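# Latch idle or paused thermal cyclers and set them running

## Task

For every thermal cycler whose display reads Idle or Paused at the outset: bring its lid down under control (never drop or slam it) and latch it, then make that cycler's display read Running. A paused cycler must be resumed, not started over. On these cyclers never end a run with the STOP key, and never raise the lid handle while a run is going. Any cycler that reads Running or Complete at the outset must not be started, paused or stopped, and its status must not change; leave its lid and plate untouched. Cyclers are loose on the table: each must finish within roughly a finger's width of its original spot, upright and barely rotated. Every plate must stay lying flat in its block. The finished state must hold with no help from the robot, so release everything and pull both grippers away at the end.

## Robot and tools

Robot: two arms, left_arm and right_arm, each ending in a parallel gripper. The fingers point along the gripper's own +z axis and close along its y axis. The reported end_effector_position is the spot between the finger pads, about 1 cm short of the tips. Either arm may be parked out of the way while the other works.

World frame: one frame shared by both arms. Origin sits on the table top midway between the arms, +z is up, +x reaches out over the table, and left_arm is on the +y side. The arm names do not correspond to image sides. Printed hand positions can be somewhat wrong, more so when the arm is stretched far.

Latching: a lid counts as latched only when the lid is fully closed AND its handle is pressed all the way down onto its stop. If a lid is down but not latched, swing the handle fully up (the lid may rise with it) and then down onto its stop, keeping hold the whole time. START and the RESUME soft key have no effect on an unlatched lid. Paused units need RESUME, never START.

execute_actions: argument "actions" is a list with zero or one entry; optional "pictures" (true/false) controls camera images. An empty list just reports the current state. An entry with "rows" (1 to 15 rows) and "steps" (1 to 15, default 15) runs a motion; each step lasts 1/30 s, one row per step, the last row repeating if rows run out. An entry with only "steps" (up to 300) is a wait counted from the previous result, so time spent replying is included. A rejected call sends nothing.

Row layout (also used by move's "target"): a single list of 14 numbers, each in [-1, 1], covering both arms: dx, dy, dz, rx, ry, rz, opening for left_arm, followed by the same seven for right_arm. Always send all 14 even when one arm stays still. dx to rz are an offset, not a pose: they give the target relative to that gripper's pose in the latest result showing it (or, before any such result in the scene and in later calls of the same reply, relative to where it is when the action begins), expressed in the gripper's own axes. Scale: 1.0 equals 0.6 m of translation or 180 degrees of rotation; rx, ry, rz form one rotation vector. Each row is counted from that same base pose, not from the previous row. The opening is absolute: +1 fully open (0.094 m), -1 closed.

move: "target" is one 14-number row as above; "speed" is the top path speed in m/s, 0.002 to 0.5 (default 0.25), with rotation capped at twice that in rad/s. Both grippers follow straight paths that finish together, lasting 0.5 to 10 s; longer paths are cut off at 10 s. Grippers rotate the short way. Paths ignore obstacles and the other arm, may lag, drift, or overshoot speed near full reach. Gripper openings are sent at the start. The result adds a "move:" line with the ending (done, off_target, moving, held, fault) and which limits acted (paced = pose was clipped; held = a check blocked some steps, after which the arm can jump quickly), plus each gripper's distance from its target. Faster contact and targets set deeper past a surface mean harder impacts and pushes.

wait: "seconds" 0 to 10; nothing new is commanded. zoom_image: "camera" (cam_head_left, cam_head_right, cam_high, cam_low, cam_left_wrist, cam_right_wrist) and "region" [x0, y0, x1, y1] in pixels of that camera's latest image, origin top-left, at most 504x504. finished_scene: "scene" is the number of the current scene; it ends it irreversibly and reports success.

Control behaviour: every step, the commanded pose is clamped to within 70 mm and 16 degrees of the measured pose; position wins over orientation if both cannot be met. After an action, the arm only continues to its last clamped pose, so read the result and command the remainder. Arms tend to finish a centimetre or more low; zero offsets do not hold still but pull back toward the base pose and can let the arm sag. To hold an arm, send the correcting offset in the first call of a reply and zeros afterward, aiming higher if it still droops. Offsets of a few mm may produce no motion. Because offsets come from measured poses, repeating a small push into something rigid does not push harder, but into something yielding it goes further.

Gripping: grip_measured uses the same scale as the commanded opening (the final joint value gives metres). To hold, command about 0.03 below grip_measured; less grips more gently. Pads manage roughly 50-62 N, less on thin parts, with brief spikes at first contact.

Result lines: the state line gives each gripper's position (m) and quaternion wxyz; "pose unreachable" means the clearance check altered or blocked that arm's command; HELD marks steps not sent; "Hand target" shows where the controller is driving each hand; MOTOR HOT warns from 85 °C, and at 100 °C an OVER-TEMPERATURE FAULT drops that arm until it cools; FAULT lines mark any arm stop. Joint ranges (rad): waist ±2.880, shoulder 0 to 3.142, elbow 0 to 3.019, wrist pitch -1.693 to 1.571, wrist yaw ±1.571, wrist roll ±2.094.

Avoid: dropping or slamming lids, shoving cyclers off their spots or tipping them, knocking anything off the table, arms colliding or pressing on each other, long heavy holds that overheat motors, and hard hits. The simulation keeps running while replies are written.

Each tool is called after "Call:" as name([rows], argument=value, ...), one row to a line, values as JSON.

## Session

Call:
execute_actions(actions=[])

Scene clock: 0.00 s of 7800.00 s.
left_arm: end_effector_position=(+0.6142, +0.4697, +0.1805) grip_measured=+1.000 end_effector_quat_wxyz=(+0.440, +0.099, +0.696, +0.558) | right_arm: end_effector_position=(+0.7226, -0.8559, +0.1597) grip_measured=+1.000 end_effector_quat_wxyz=(+0.445, +0.419, +0.567, +0.552)
Joint positions: left_arm=[ 0.135  1.802  0.874  0.941 -0.533  1.051  0.094] | right_arm=[-0.889  2.522  2.154  0.381 -1.108  1.54   0.094]
Joint velocities: left_arm=[-0.005  0.005  0.002  0.007  0.051 -0.081  0.   ] | right_arm=[ 0.005  0.005 -0.007  0.002 -0.022 -0.007  0.   ]
Hand target (left_arm): +0.620, +0.471, +0.197; +0.452, +0.091, +0.686, +0.563
Hand target (right_arm): +0.725, -0.859, +0.167; +0.453, +0.411, +0.568, +0.550

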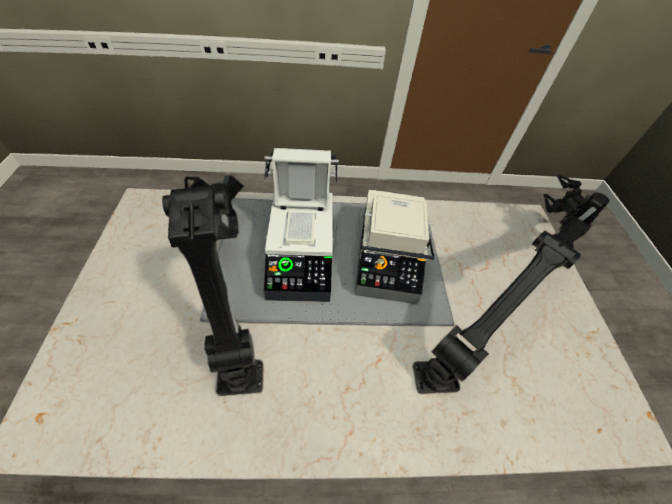

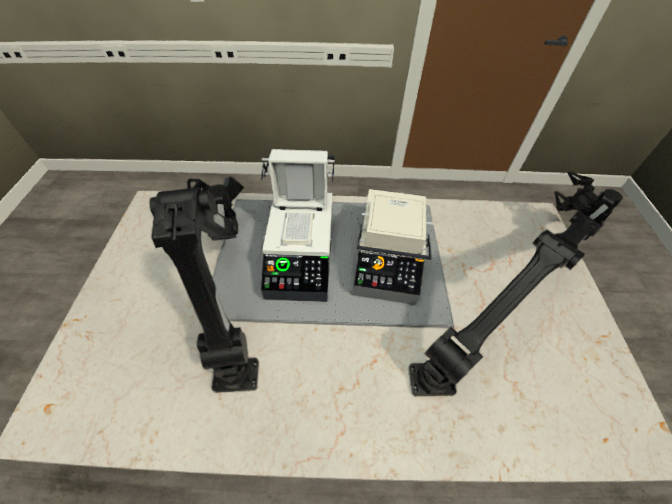

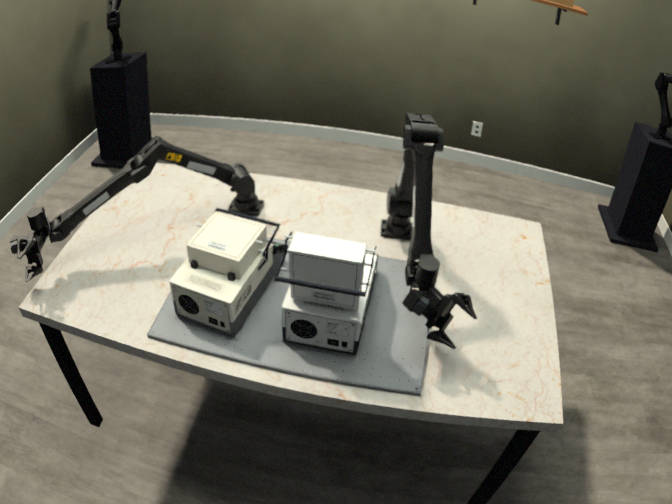

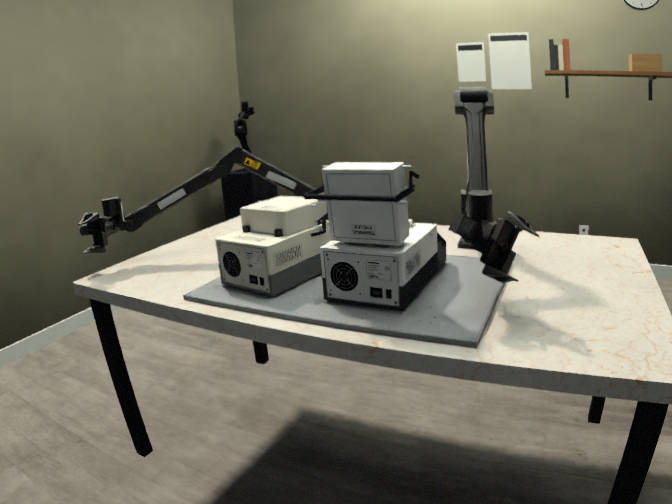

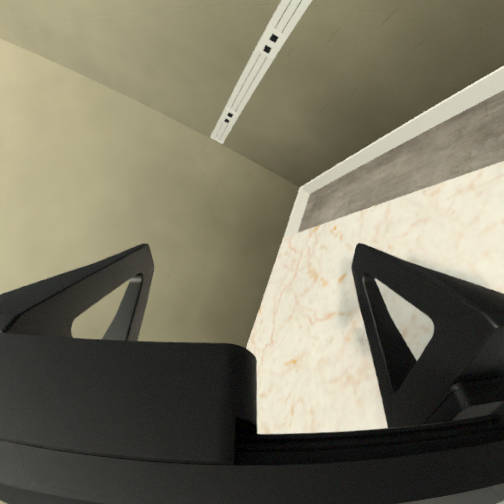

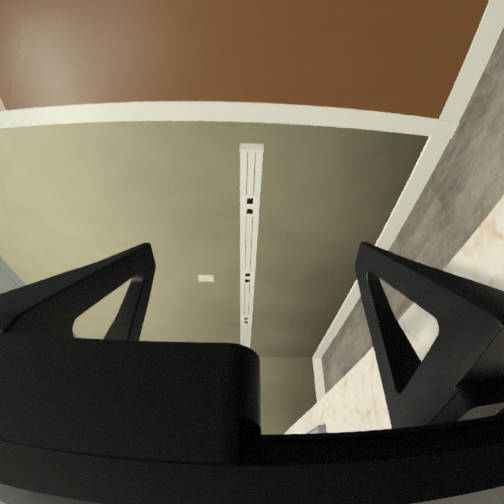

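Call:
zoom_image(camera="cam_head_left", region=[240, 130, 460, 310])

Call:
zoom_image(camera="cam_high", region=[140, 180, 420, 380])

Region (240, 130, 460, 310) of cam_head_left's 672x504 image, scaled by 2.291, with more detail than that image has; it fills the top 412 rows of this view, and the rest is white.

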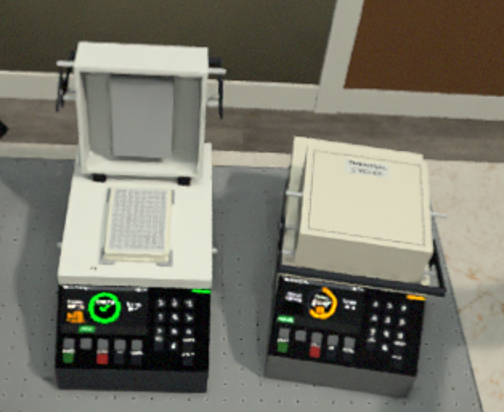

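Region (140, 180, 420, 380) of cam_high's 672x504 image, scaled by 1.800, with more detail than that image has; it fills the top 360 rows of this view, and the rest is white.

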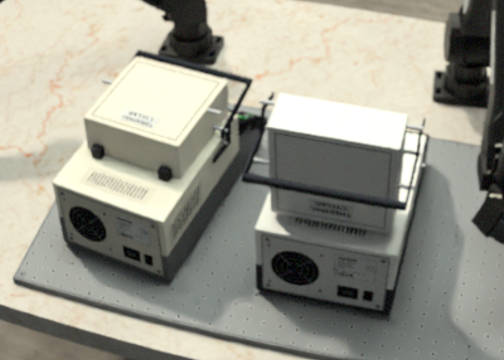

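Call:
move(target=[0,0,0,0,0,0,1, 0.9,0.36,-0.3,0.5,0,0,1])

Scene clock: 35.13 s of 7800.00 s.
left_arm: end_effector_position=(+0.6142, +0.4697, +0.1805) grip_measured=+1.000 end_effector_quat_wxyz=(+0.440, +0.099, +0.696, +0.558) | right_arm: end_effector_position=(+0.3937, -0.3721, +0.3263) grip_measured=+1.000 end_effector_quat_wxyz=(+0.034, +0.599, +0.800, -0.017)
Joint positions: left_arm=[ 0.135  1.802  0.874  0.941 -0.533  1.051  0.094] | right_arm=[-0.211  1.292  1.445 -1.678  0.061  1.111  0.094]
Joint velocities: left_arm=[-0.005 -0.005 -0.007  0.017 -0.037 -0.051  0.   ] | right_arm=[-0.005 -0.005 -0.007  0.007 -0.022  0.037  0.   ]
Hand target (left_arm): +0.614, +0.470, +0.180; +0.440, +0.099, +0.696, +0.558
Hand target (right_arm): +0.397, -0.374, +0.344; +0.048, +0.607, +0.793, -0.011
Off the commanded pose (left_arm): 0.000 m, 0 deg.
Off the commanded pose (right_arm): 0.029 m, 3 deg.
joint sent to its limit (right arm) — the command would take joint 4 (wrist pitch) past its lower limit, so that joint was sent only as far as its limit.
After step 90, 28.43 s passed at rest.
move: off_target (right_arm)
camera_calibration (this result's frames):
cam_right_wrist: T_world_to_cam=[[-0.955548, -0.294769, -0.00618981, 0.270839], [-0.25581, 0.818451, 0.51449, 0.241185], [-0.14659, 0.493203, -0.857474, 0.641302], [0, 0, 0, 1]] pos_world=[0.414505, -0.433855, 0.427489]

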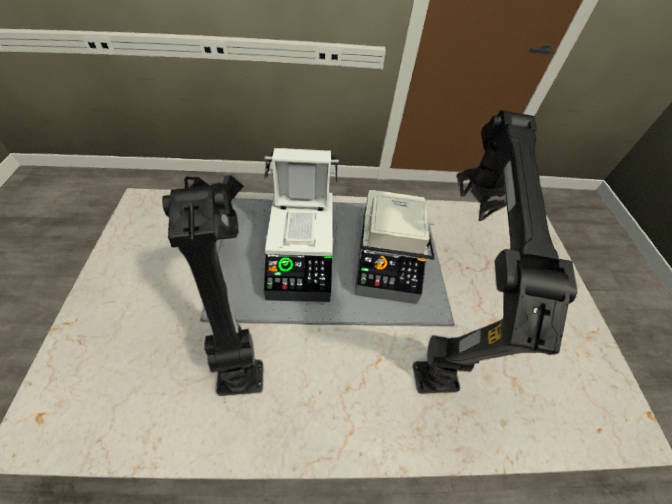

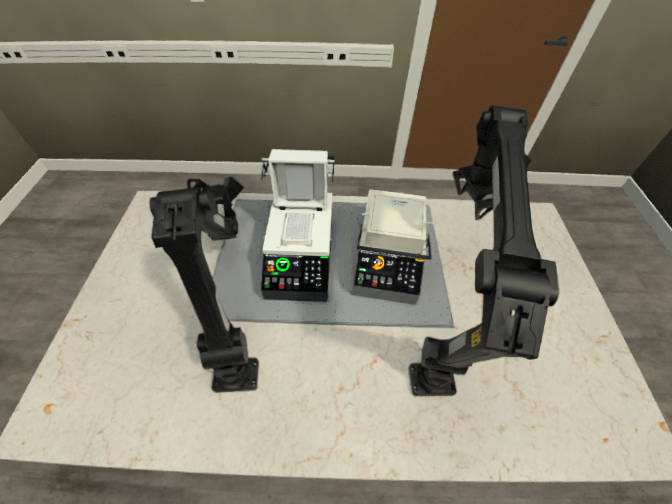

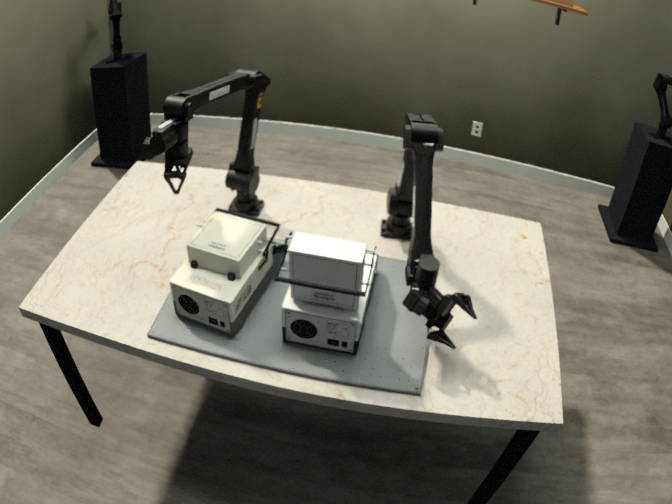

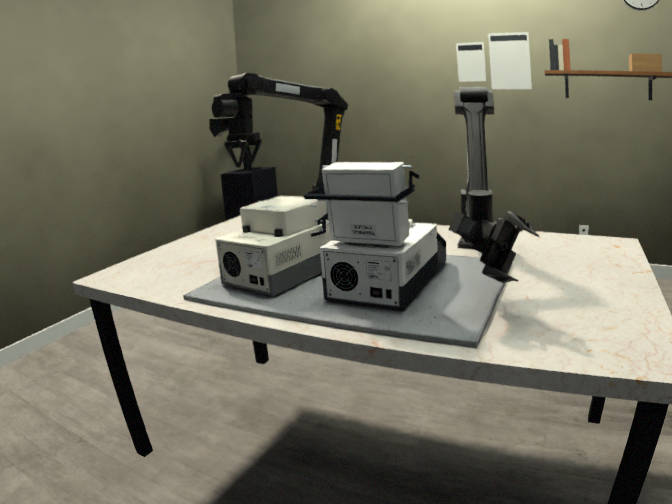

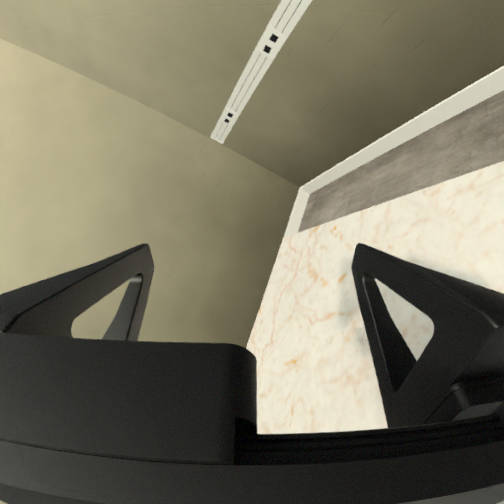

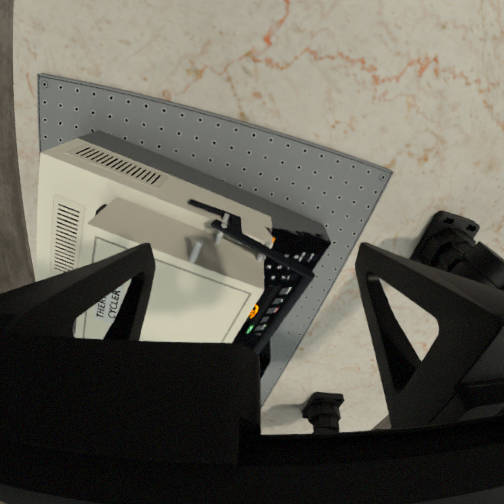

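Call:
move(target=[0,0,0,0,0,0,1, 0.39,-0.085,0.06,-0.18,0,0.13,1])

Scene clock: 49.83 s of 7800.00 s.
left_arm: end_effector_position=(+0.6142, +0.4697, +0.1805) grip_measured=+1.000 end_effector_quat_wxyz=(+0.440, +0.099, +0.696, +0.558) | right_arm: end_effector_position=(+0.2782, -0.1689, +0.2730) grip_measured=+1.000 end_effector_quat_wxyz=(+0.174, +0.661, +0.696, +0.220)
Joint positions: left_arm=[ 0.135  1.802  0.874  0.941 -0.533  1.051  0.094] | right_arm=[ 0.598  0.713  0.851 -1.195  0.259  2.087  0.094]
Joint velocities: left_arm=[-0.005 -0.005 -0.007 -0.007  0.022 -0.051  0.   ] | right_arm=[-0.015  0.015 -0.012  0.007  0.022  0.007  0.   ]
Hand target (left_arm): +0.614, +0.470, +0.180; +0.440, +0.099, +0.696, +0.558
Hand target (right_arm): +0.281, -0.166, +0.275; +0.176, +0.665, +0.687, +0.234
Off the commanded pose (left_arm): 0.000 m, 0 deg.
Off the commanded pose (right_arm): 0.005 m, 10 deg.
joint sent to its limit (right arm) — the command would take joint 6 (wrist roll) past its upper limit, so that joint was sent only as far as its limit.
After step 90, 9.80 s passed at rest.
move: off_target (right_arm)
camera_calibration (this result's frames):
cam_right_wrist: T_world_to_cam=[[-0.845872, -0.0435765, -0.531602, 0.375373], [-0.367743, 0.769555, 0.522062, 0.0935409], [0.386348, 0.637091, -0.666971, 0.302494], [0, 0, 0, 1]] pos_world=[0.235049, -0.248344, 0.352469]

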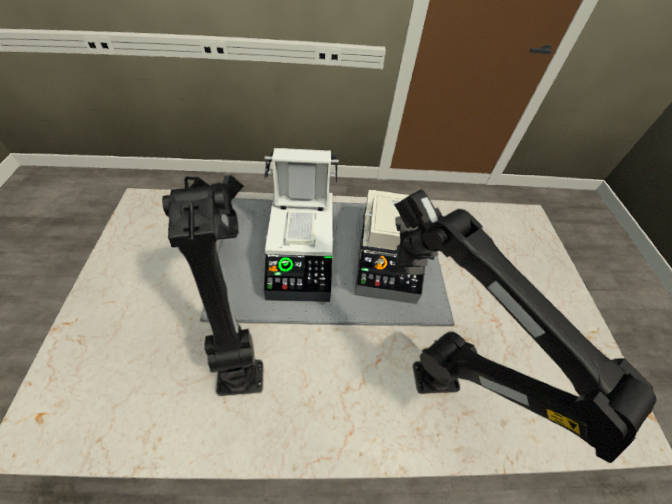

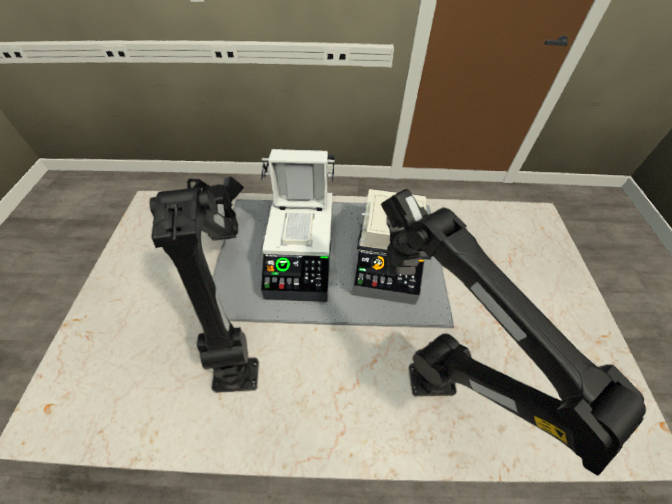

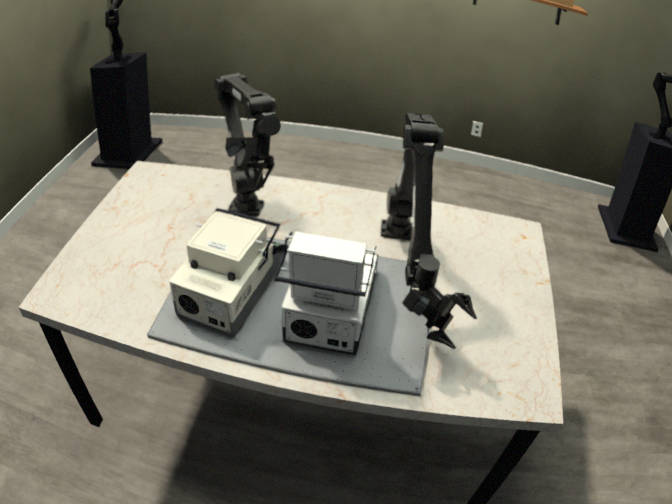

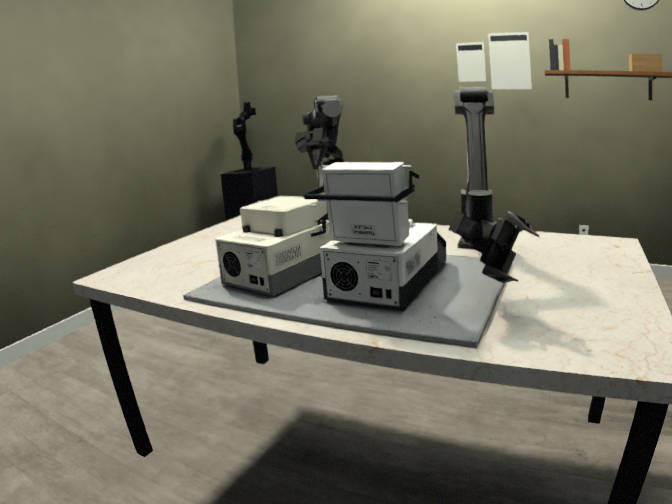

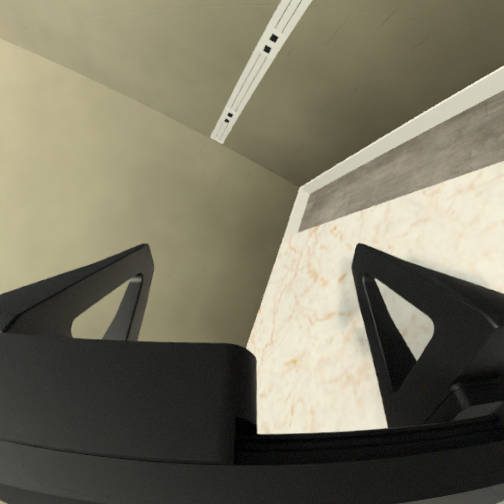

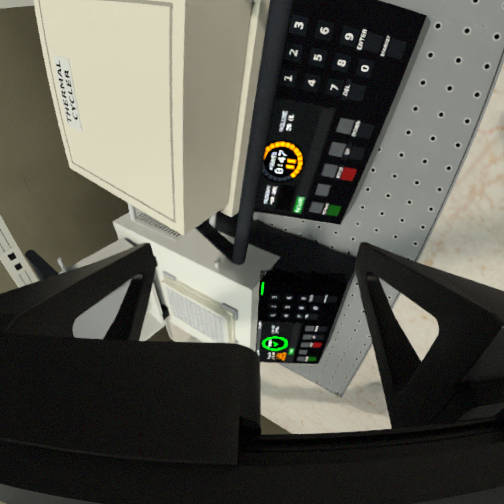

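Call:
move(target=[0,0,0,0,0,0,1, 0,0,0,0,0,-0.94,1])

Call:
zoom_image(camera="cam_right_wrist", region=[100, 0, 450, 350])

Scene clock: 63.03 s of 7800.00 s.
left_arm: end_effector_position=(+0.6142, +0.4697, +0.1805) grip_measured=+1.000 end_effector_quat_wxyz=(+0.440, +0.099, +0.696, +0.558) | right_arm: end_effector_position=(+0.2782, -0.1690, +0.2730) grip_measured=+1.000 end_effector_quat_wxyz=(+0.237, -0.624, +0.729, -0.151)
Joint positions: left_arm=[ 0.135  1.802  0.874  0.941 -0.533  1.051  0.094] | right_arm=[ 0.598  0.713  0.851 -1.195  0.259 -0.848  0.094]
Joint velocities: left_arm=[-0.015 -0.005  0.012 -0.002  0.037  0.066  0.   ] | right_arm=[-0.015 -0.015 -0.017 -0.007  0.037 -0.081  0.   ]
Hand target (left_arm): +0.614, +0.470, +0.180; +0.440, +0.099, +0.696, +0.558
Hand target (right_arm): +0.278, -0.169, +0.273; +0.236, -0.630, +0.724, -0.153
Off the commanded pose (left_arm): 0.000 m, 0 deg.
Off the commanded pose (right_arm): 0.000 m, 1 deg.
After step 90, 3.70 s passed at rest.
move: done
camera_calibration (this result's frames):
cam_right_wrist: T_world_to_cam=[[0.835729, -0.16275, 0.52447, -0.400905], [-0.391462, -0.846363, 0.361147, -0.128877], [0.385115, -0.507131, -0.771041, 0.137976], [0, 0, 0, 1]] pos_world=[0.231461, -0.104353, 0.363191]

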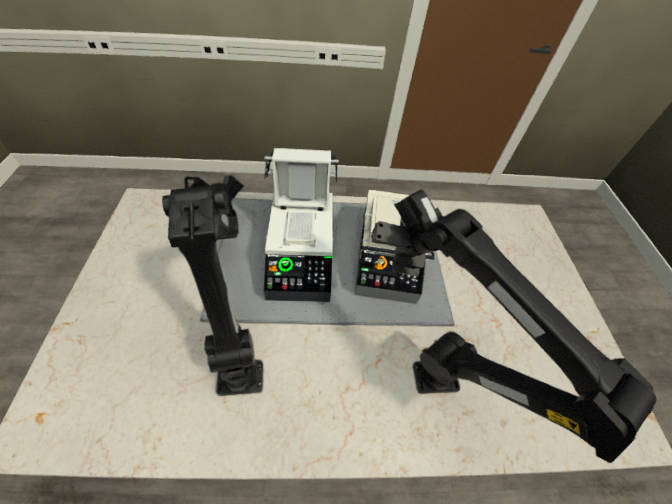

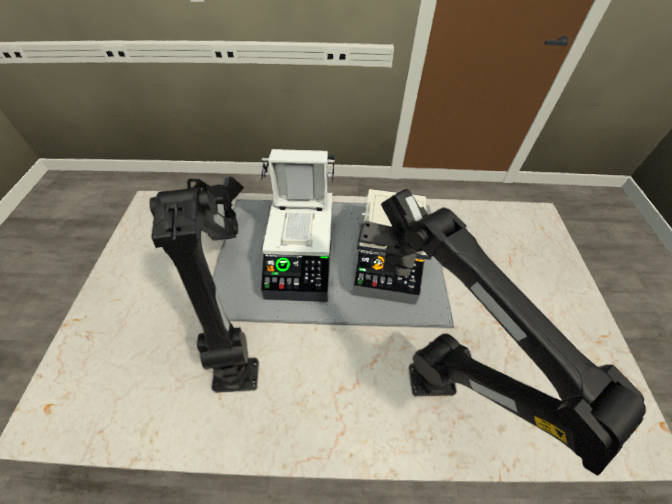

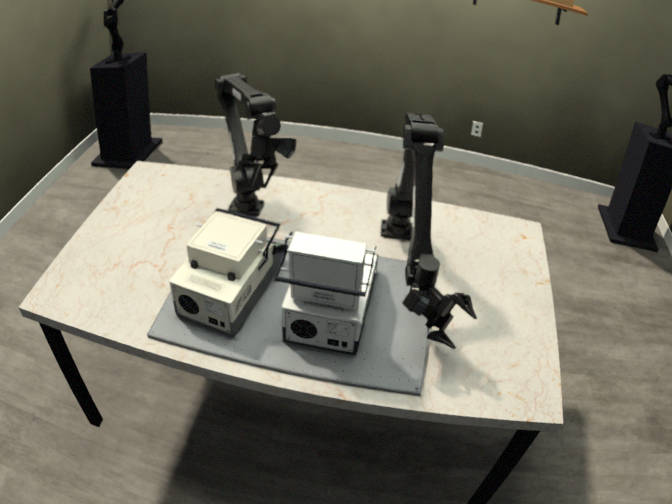

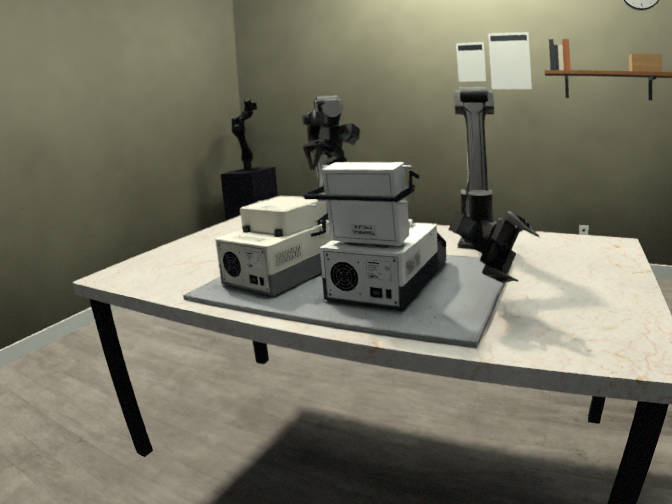

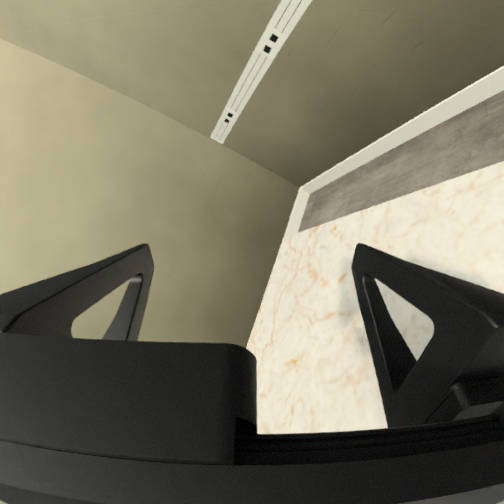

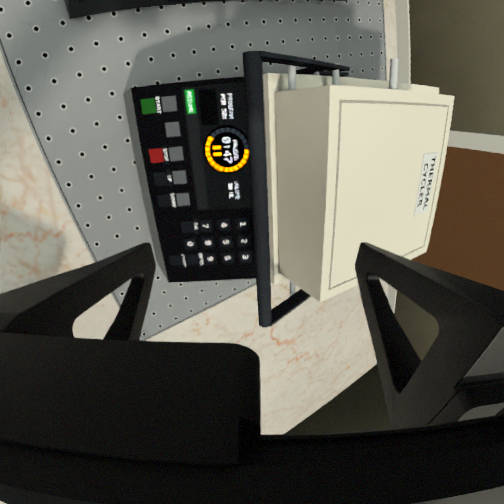

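Region (100, 0, 450, 350) of cam_right_wrist's 504x504 image, scaled by 1.440, with more detail than that image has.

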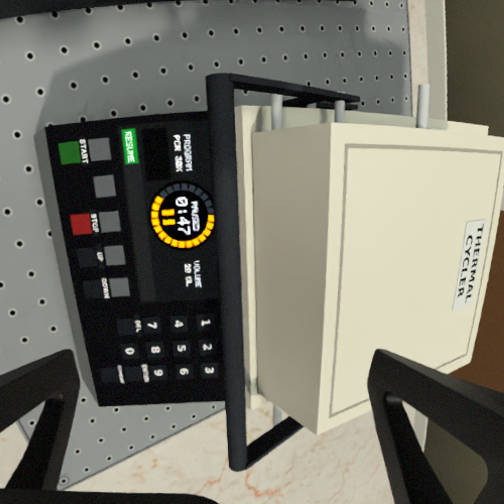

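Call:
move(target=[0,0,0,0,0,0,1, 0,0,0.14,0,0,0,0.3], speed=0.08)

Scene clock: 73.63 s of 7800.00 s.
left_arm: end_effector_position=(+0.6142, +0.4697, +0.1805) grip_measured=+1.000 end_effector_quat_wxyz=(+0.440, +0.099, +0.696, +0.558) | right_arm: end_effector_position=(+0.3171, -0.1623, +0.2022) grip_measured=+0.302 end_effector_quat_wxyz=(+0.230, -0.623, +0.733, -0.149)
Joint positions: left_arm=[ 0.135  1.802  0.874  0.941 -0.533  1.051  0.094] | right_arm=[ 0.521  0.833  0.719 -0.944  0.221 -0.907  0.061]
Joint velocities: left_arm=[-0.015 -0.005  0.012  0.002 -0.022  0.037  0.   ] | right_arm=[-0.005 -0.005 -0.002 -0.002 -0.007 -0.051 -0.   ]
Hand target (left_arm): +0.614, +0.470, +0.180; +0.440, +0.099, +0.696, +0.558
Hand target (right_arm): +0.322, -0.161, +0.202; +0.236, -0.624, +0.729, -0.151
Off the commanded pose (left_arm): 0.000 m, 0 deg.
Off the commanded pose (right_arm): 0.006 m, 1 deg.
After step 90, 6.20 s passed at rest.
move: done
camera_calibration (this result's frames):
cam_right_wrist: T_world_to_cam=[[0.842345, -0.167155, 0.512361, -0.39553], [-0.392458, -0.84181, 0.370584, -0.0832841], [0.369366, -0.51324, -0.774696, 0.076502], [0, 0, 0, 1]] pos_world=[0.27223, -0.0969604, 0.292784]

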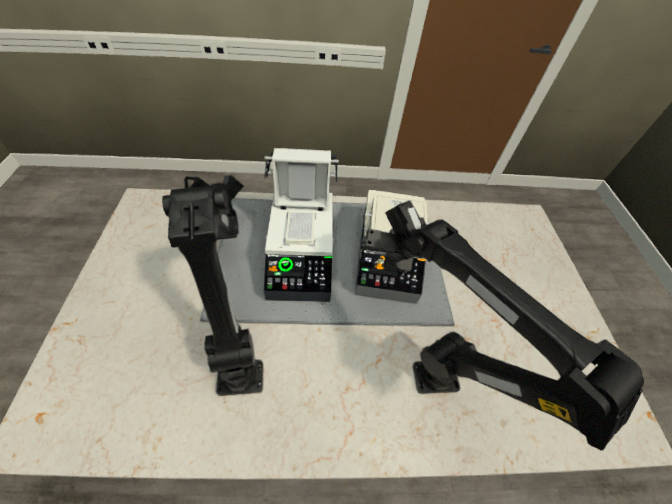

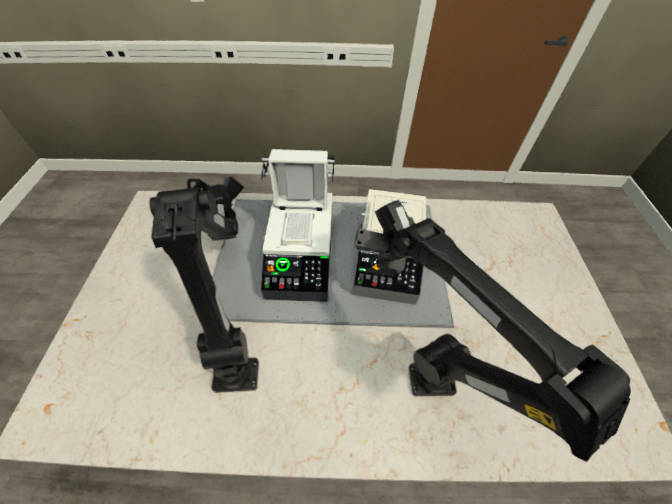

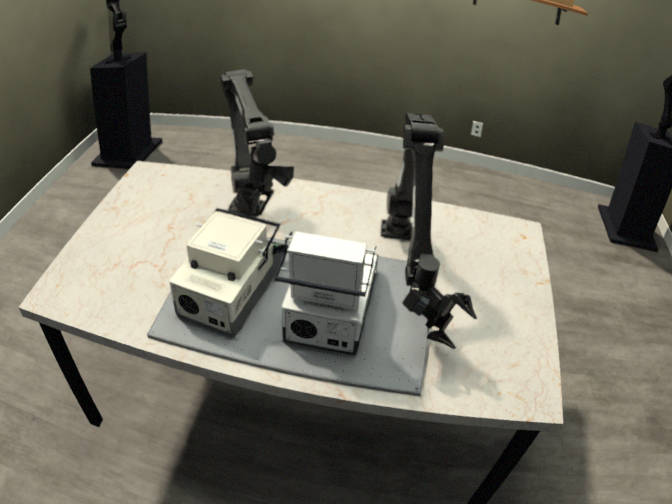

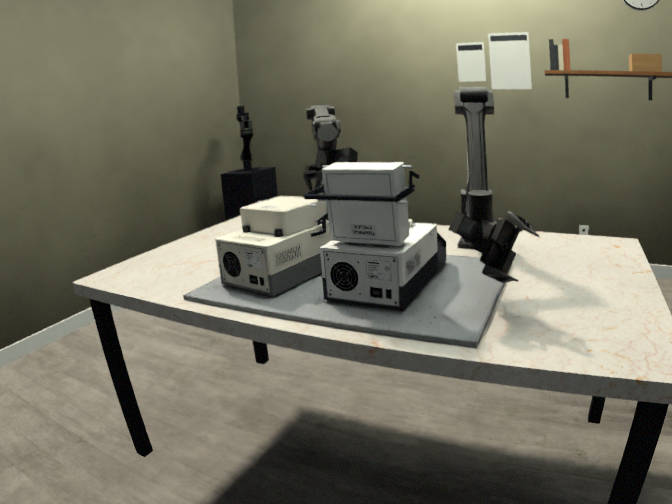

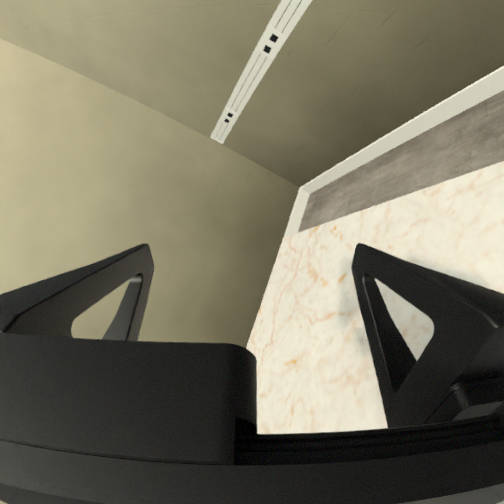

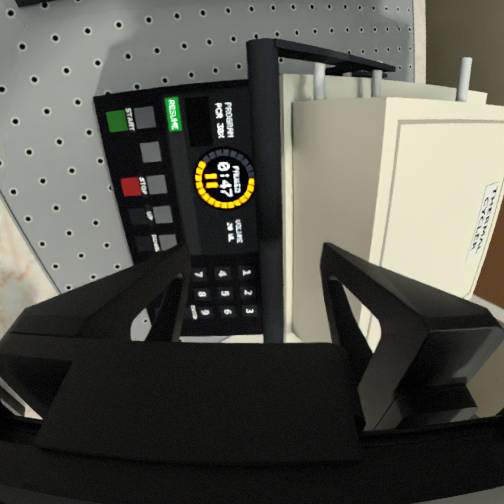

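Call:
move(target=[0,0,0,0,0,0,1, 0,0,0.05,0,0,0,0.3], speed=0.04)

Call:
move(target=[0,0,0,0,0,0,1, 0,0,0,0,0,0,-0.85])

Scene clock: 79.40 s of 7800.00 s.
left_arm: end_effector_position=(+0.6142, +0.4697, +0.1805) grip_measured=+1.000 end_effector_quat_wxyz=(+0.440, +0.099, +0.696, +0.558) | right_arm: end_effector_position=(+0.3276, -0.1602, +0.1787) grip_measured=+0.302 end_effector_quat_wxyz=(+0.225, -0.621, +0.736, -0.147)
Joint positions: left_arm=[ 0.135  1.802  0.874  0.941 -0.533  1.051  0.094] | right_arm=[ 0.506  0.885  0.685 -0.866  0.213 -0.913  0.061]
Joint velocities: left_arm=[-0.015 -0.015 -0.002 -0.012  0.022  0.051  0.   ] | right_arm=[-0.005  0.005 -0.007  0.007  0.007  0.022 -0.   ]
Hand target (left_arm): +0.614, +0.470, +0.180; +0.440, +0.099, +0.696, +0.558
Hand target (right_arm): +0.332, -0.160, +0.177; +0.229, -0.623, +0.733, -0.149
Off the commanded pose (left_arm): 0.000 m, 0 deg.
Off the commanded pose (right_arm): 0.006 m, 1 deg.
After step 90, 1.73 s passed at rest.
move: done
camera_calibration (this result's frames):
cam_right_wrist: T_world_to_cam=[[0.846484, -0.172238, 0.503784, -0.392632], [-0.394325, -0.838592, 0.375861, -0.0684926], [0.357731, -0.516815, -0.777773, 0.059345], [0, 0, 0, 1]] pos_world=[0.284119, -0.0943932, 0.269702]

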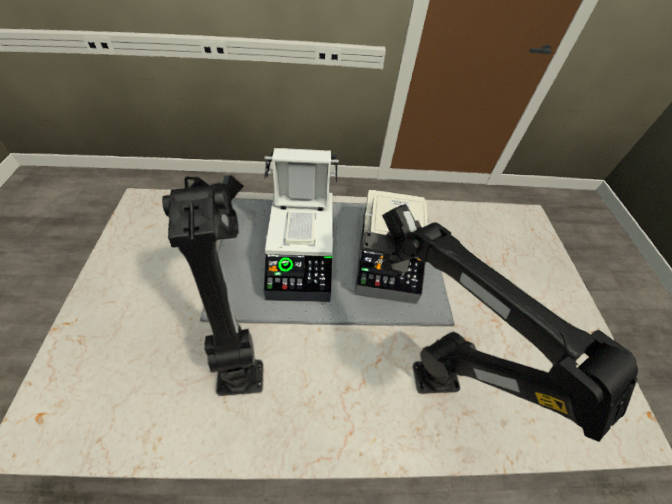

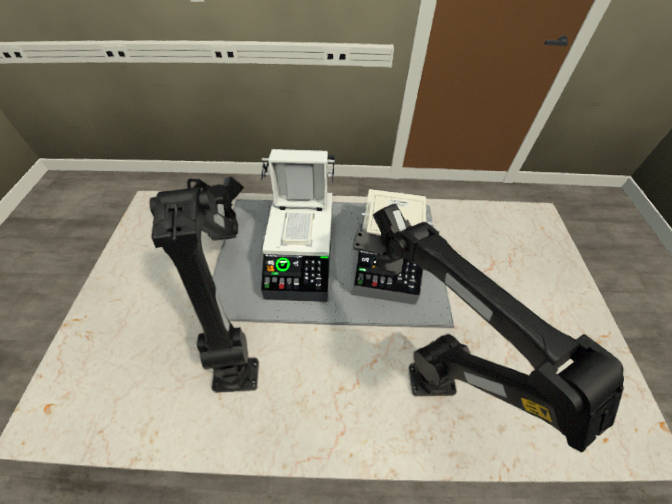

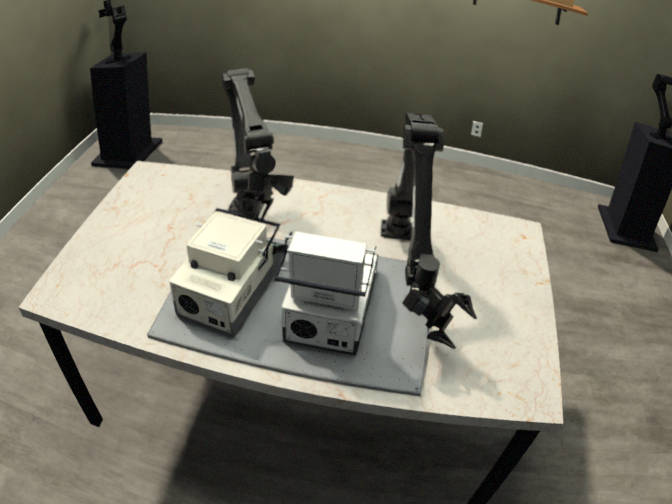

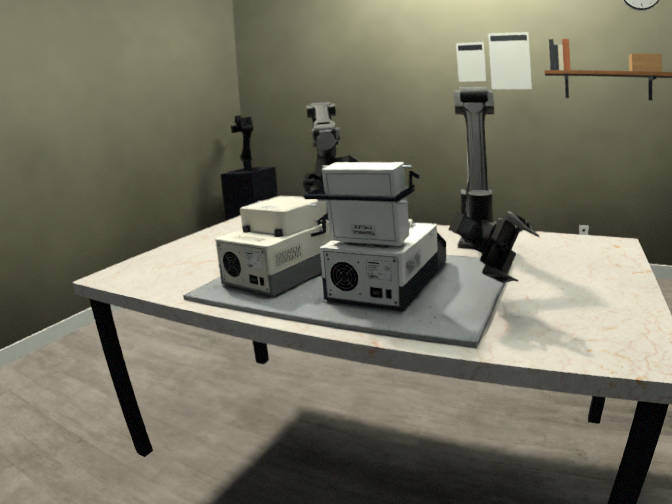

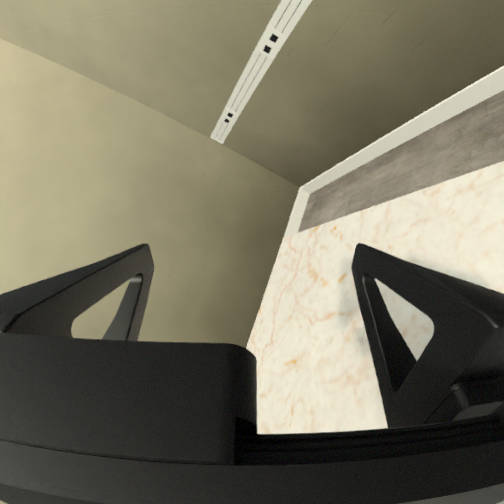

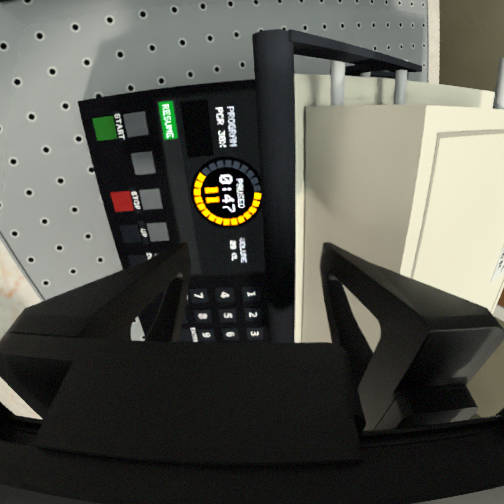

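Scene clock: 79.90 s of 7800.00 s.
left_arm: end_effector_position=(+0.6142, +0.4697, +0.1805) grip_measured=+1.000 end_effector_quat_wxyz=(+0.440, +0.099, +0.696, +0.558) | right_arm: end_effector_position=(+0.3355, -0.1621, +0.1833) grip_measured=-0.749 end_effector_quat_wxyz=(+0.232, -0.625, +0.727, -0.161)
Joint positions: left_arm=[ 0.135  1.802  0.874  0.941 -0.533  1.051  0.094] | right_arm=[ 0.496  0.888  0.689 -0.841  0.229 -0.949  0.012]
Joint velocities: left_arm=[-0.005  0.005 -0.017  0.012 -0.007 -0.037  0.   ] | right_arm=[-0.015 -0.015  0.017  0.012 -0.081  0.037  0.   ]
Hand target (left_arm): +0.614, +0.470, +0.180; +0.440, +0.099, +0.696, +0.558
Hand target (right_arm): +0.328, -0.160, +0.179; +0.225, -0.621, +0.736, -0.147
Off the commanded pose (left_arm): 0.000 m, 0 deg.
Off the commanded pose (right_arm): 0.009 m, 2 deg.
move: done
camera_calibration (this result's frames):
cam_right_wrist: T_world_to_cam=[[0.832292, -0.151954, 0.533104, -0.39926], [-0.395044, -0.837244, 0.378105, -0.0686537], [0.388884, -0.525293, -0.75686, 0.0434049], [0, 0, 0, 1]] pos_world=[0.2883, -0.0953488, 0.271657]

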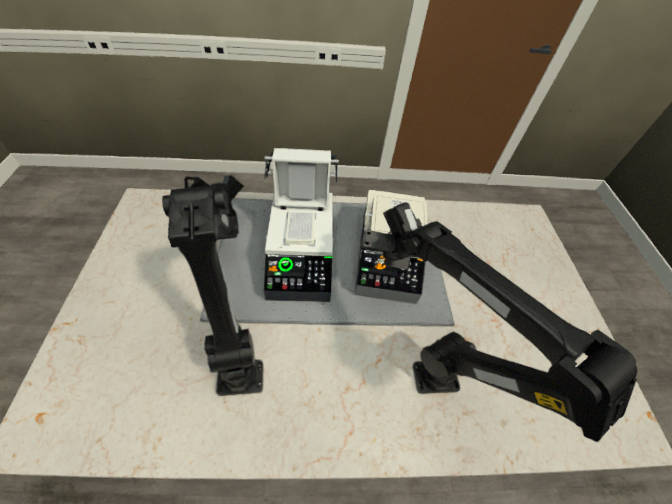

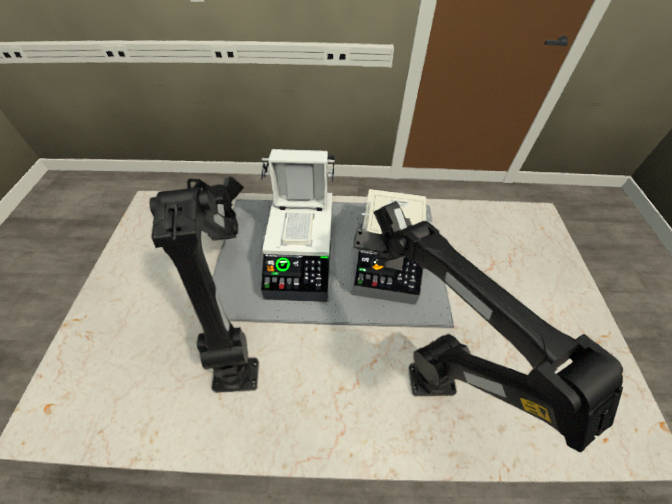

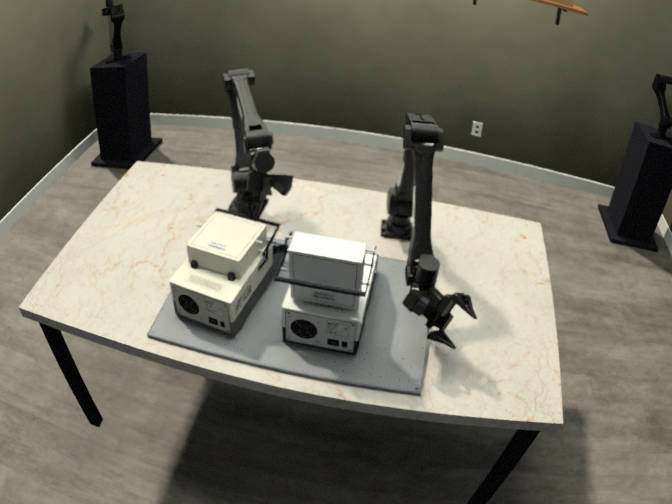

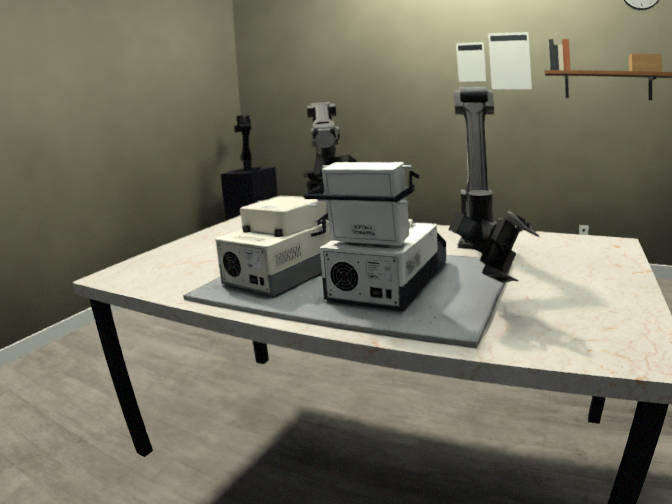

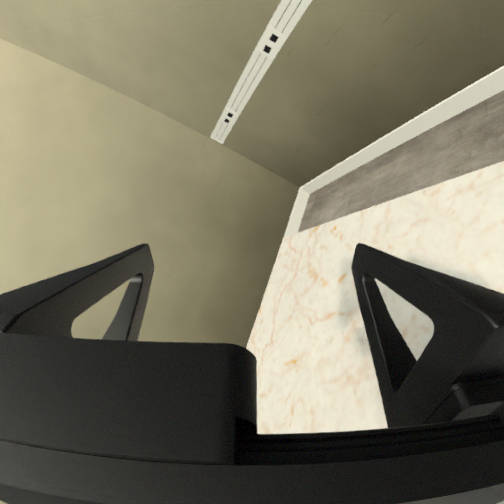

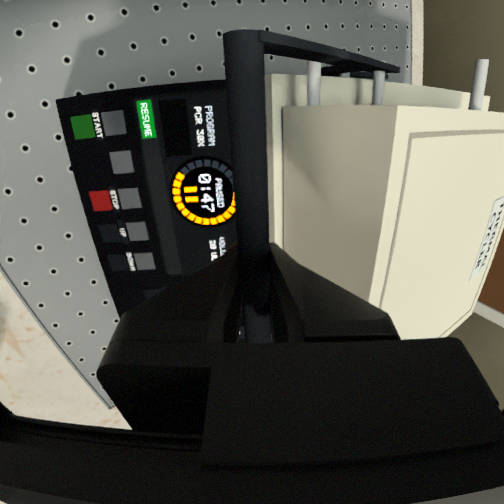

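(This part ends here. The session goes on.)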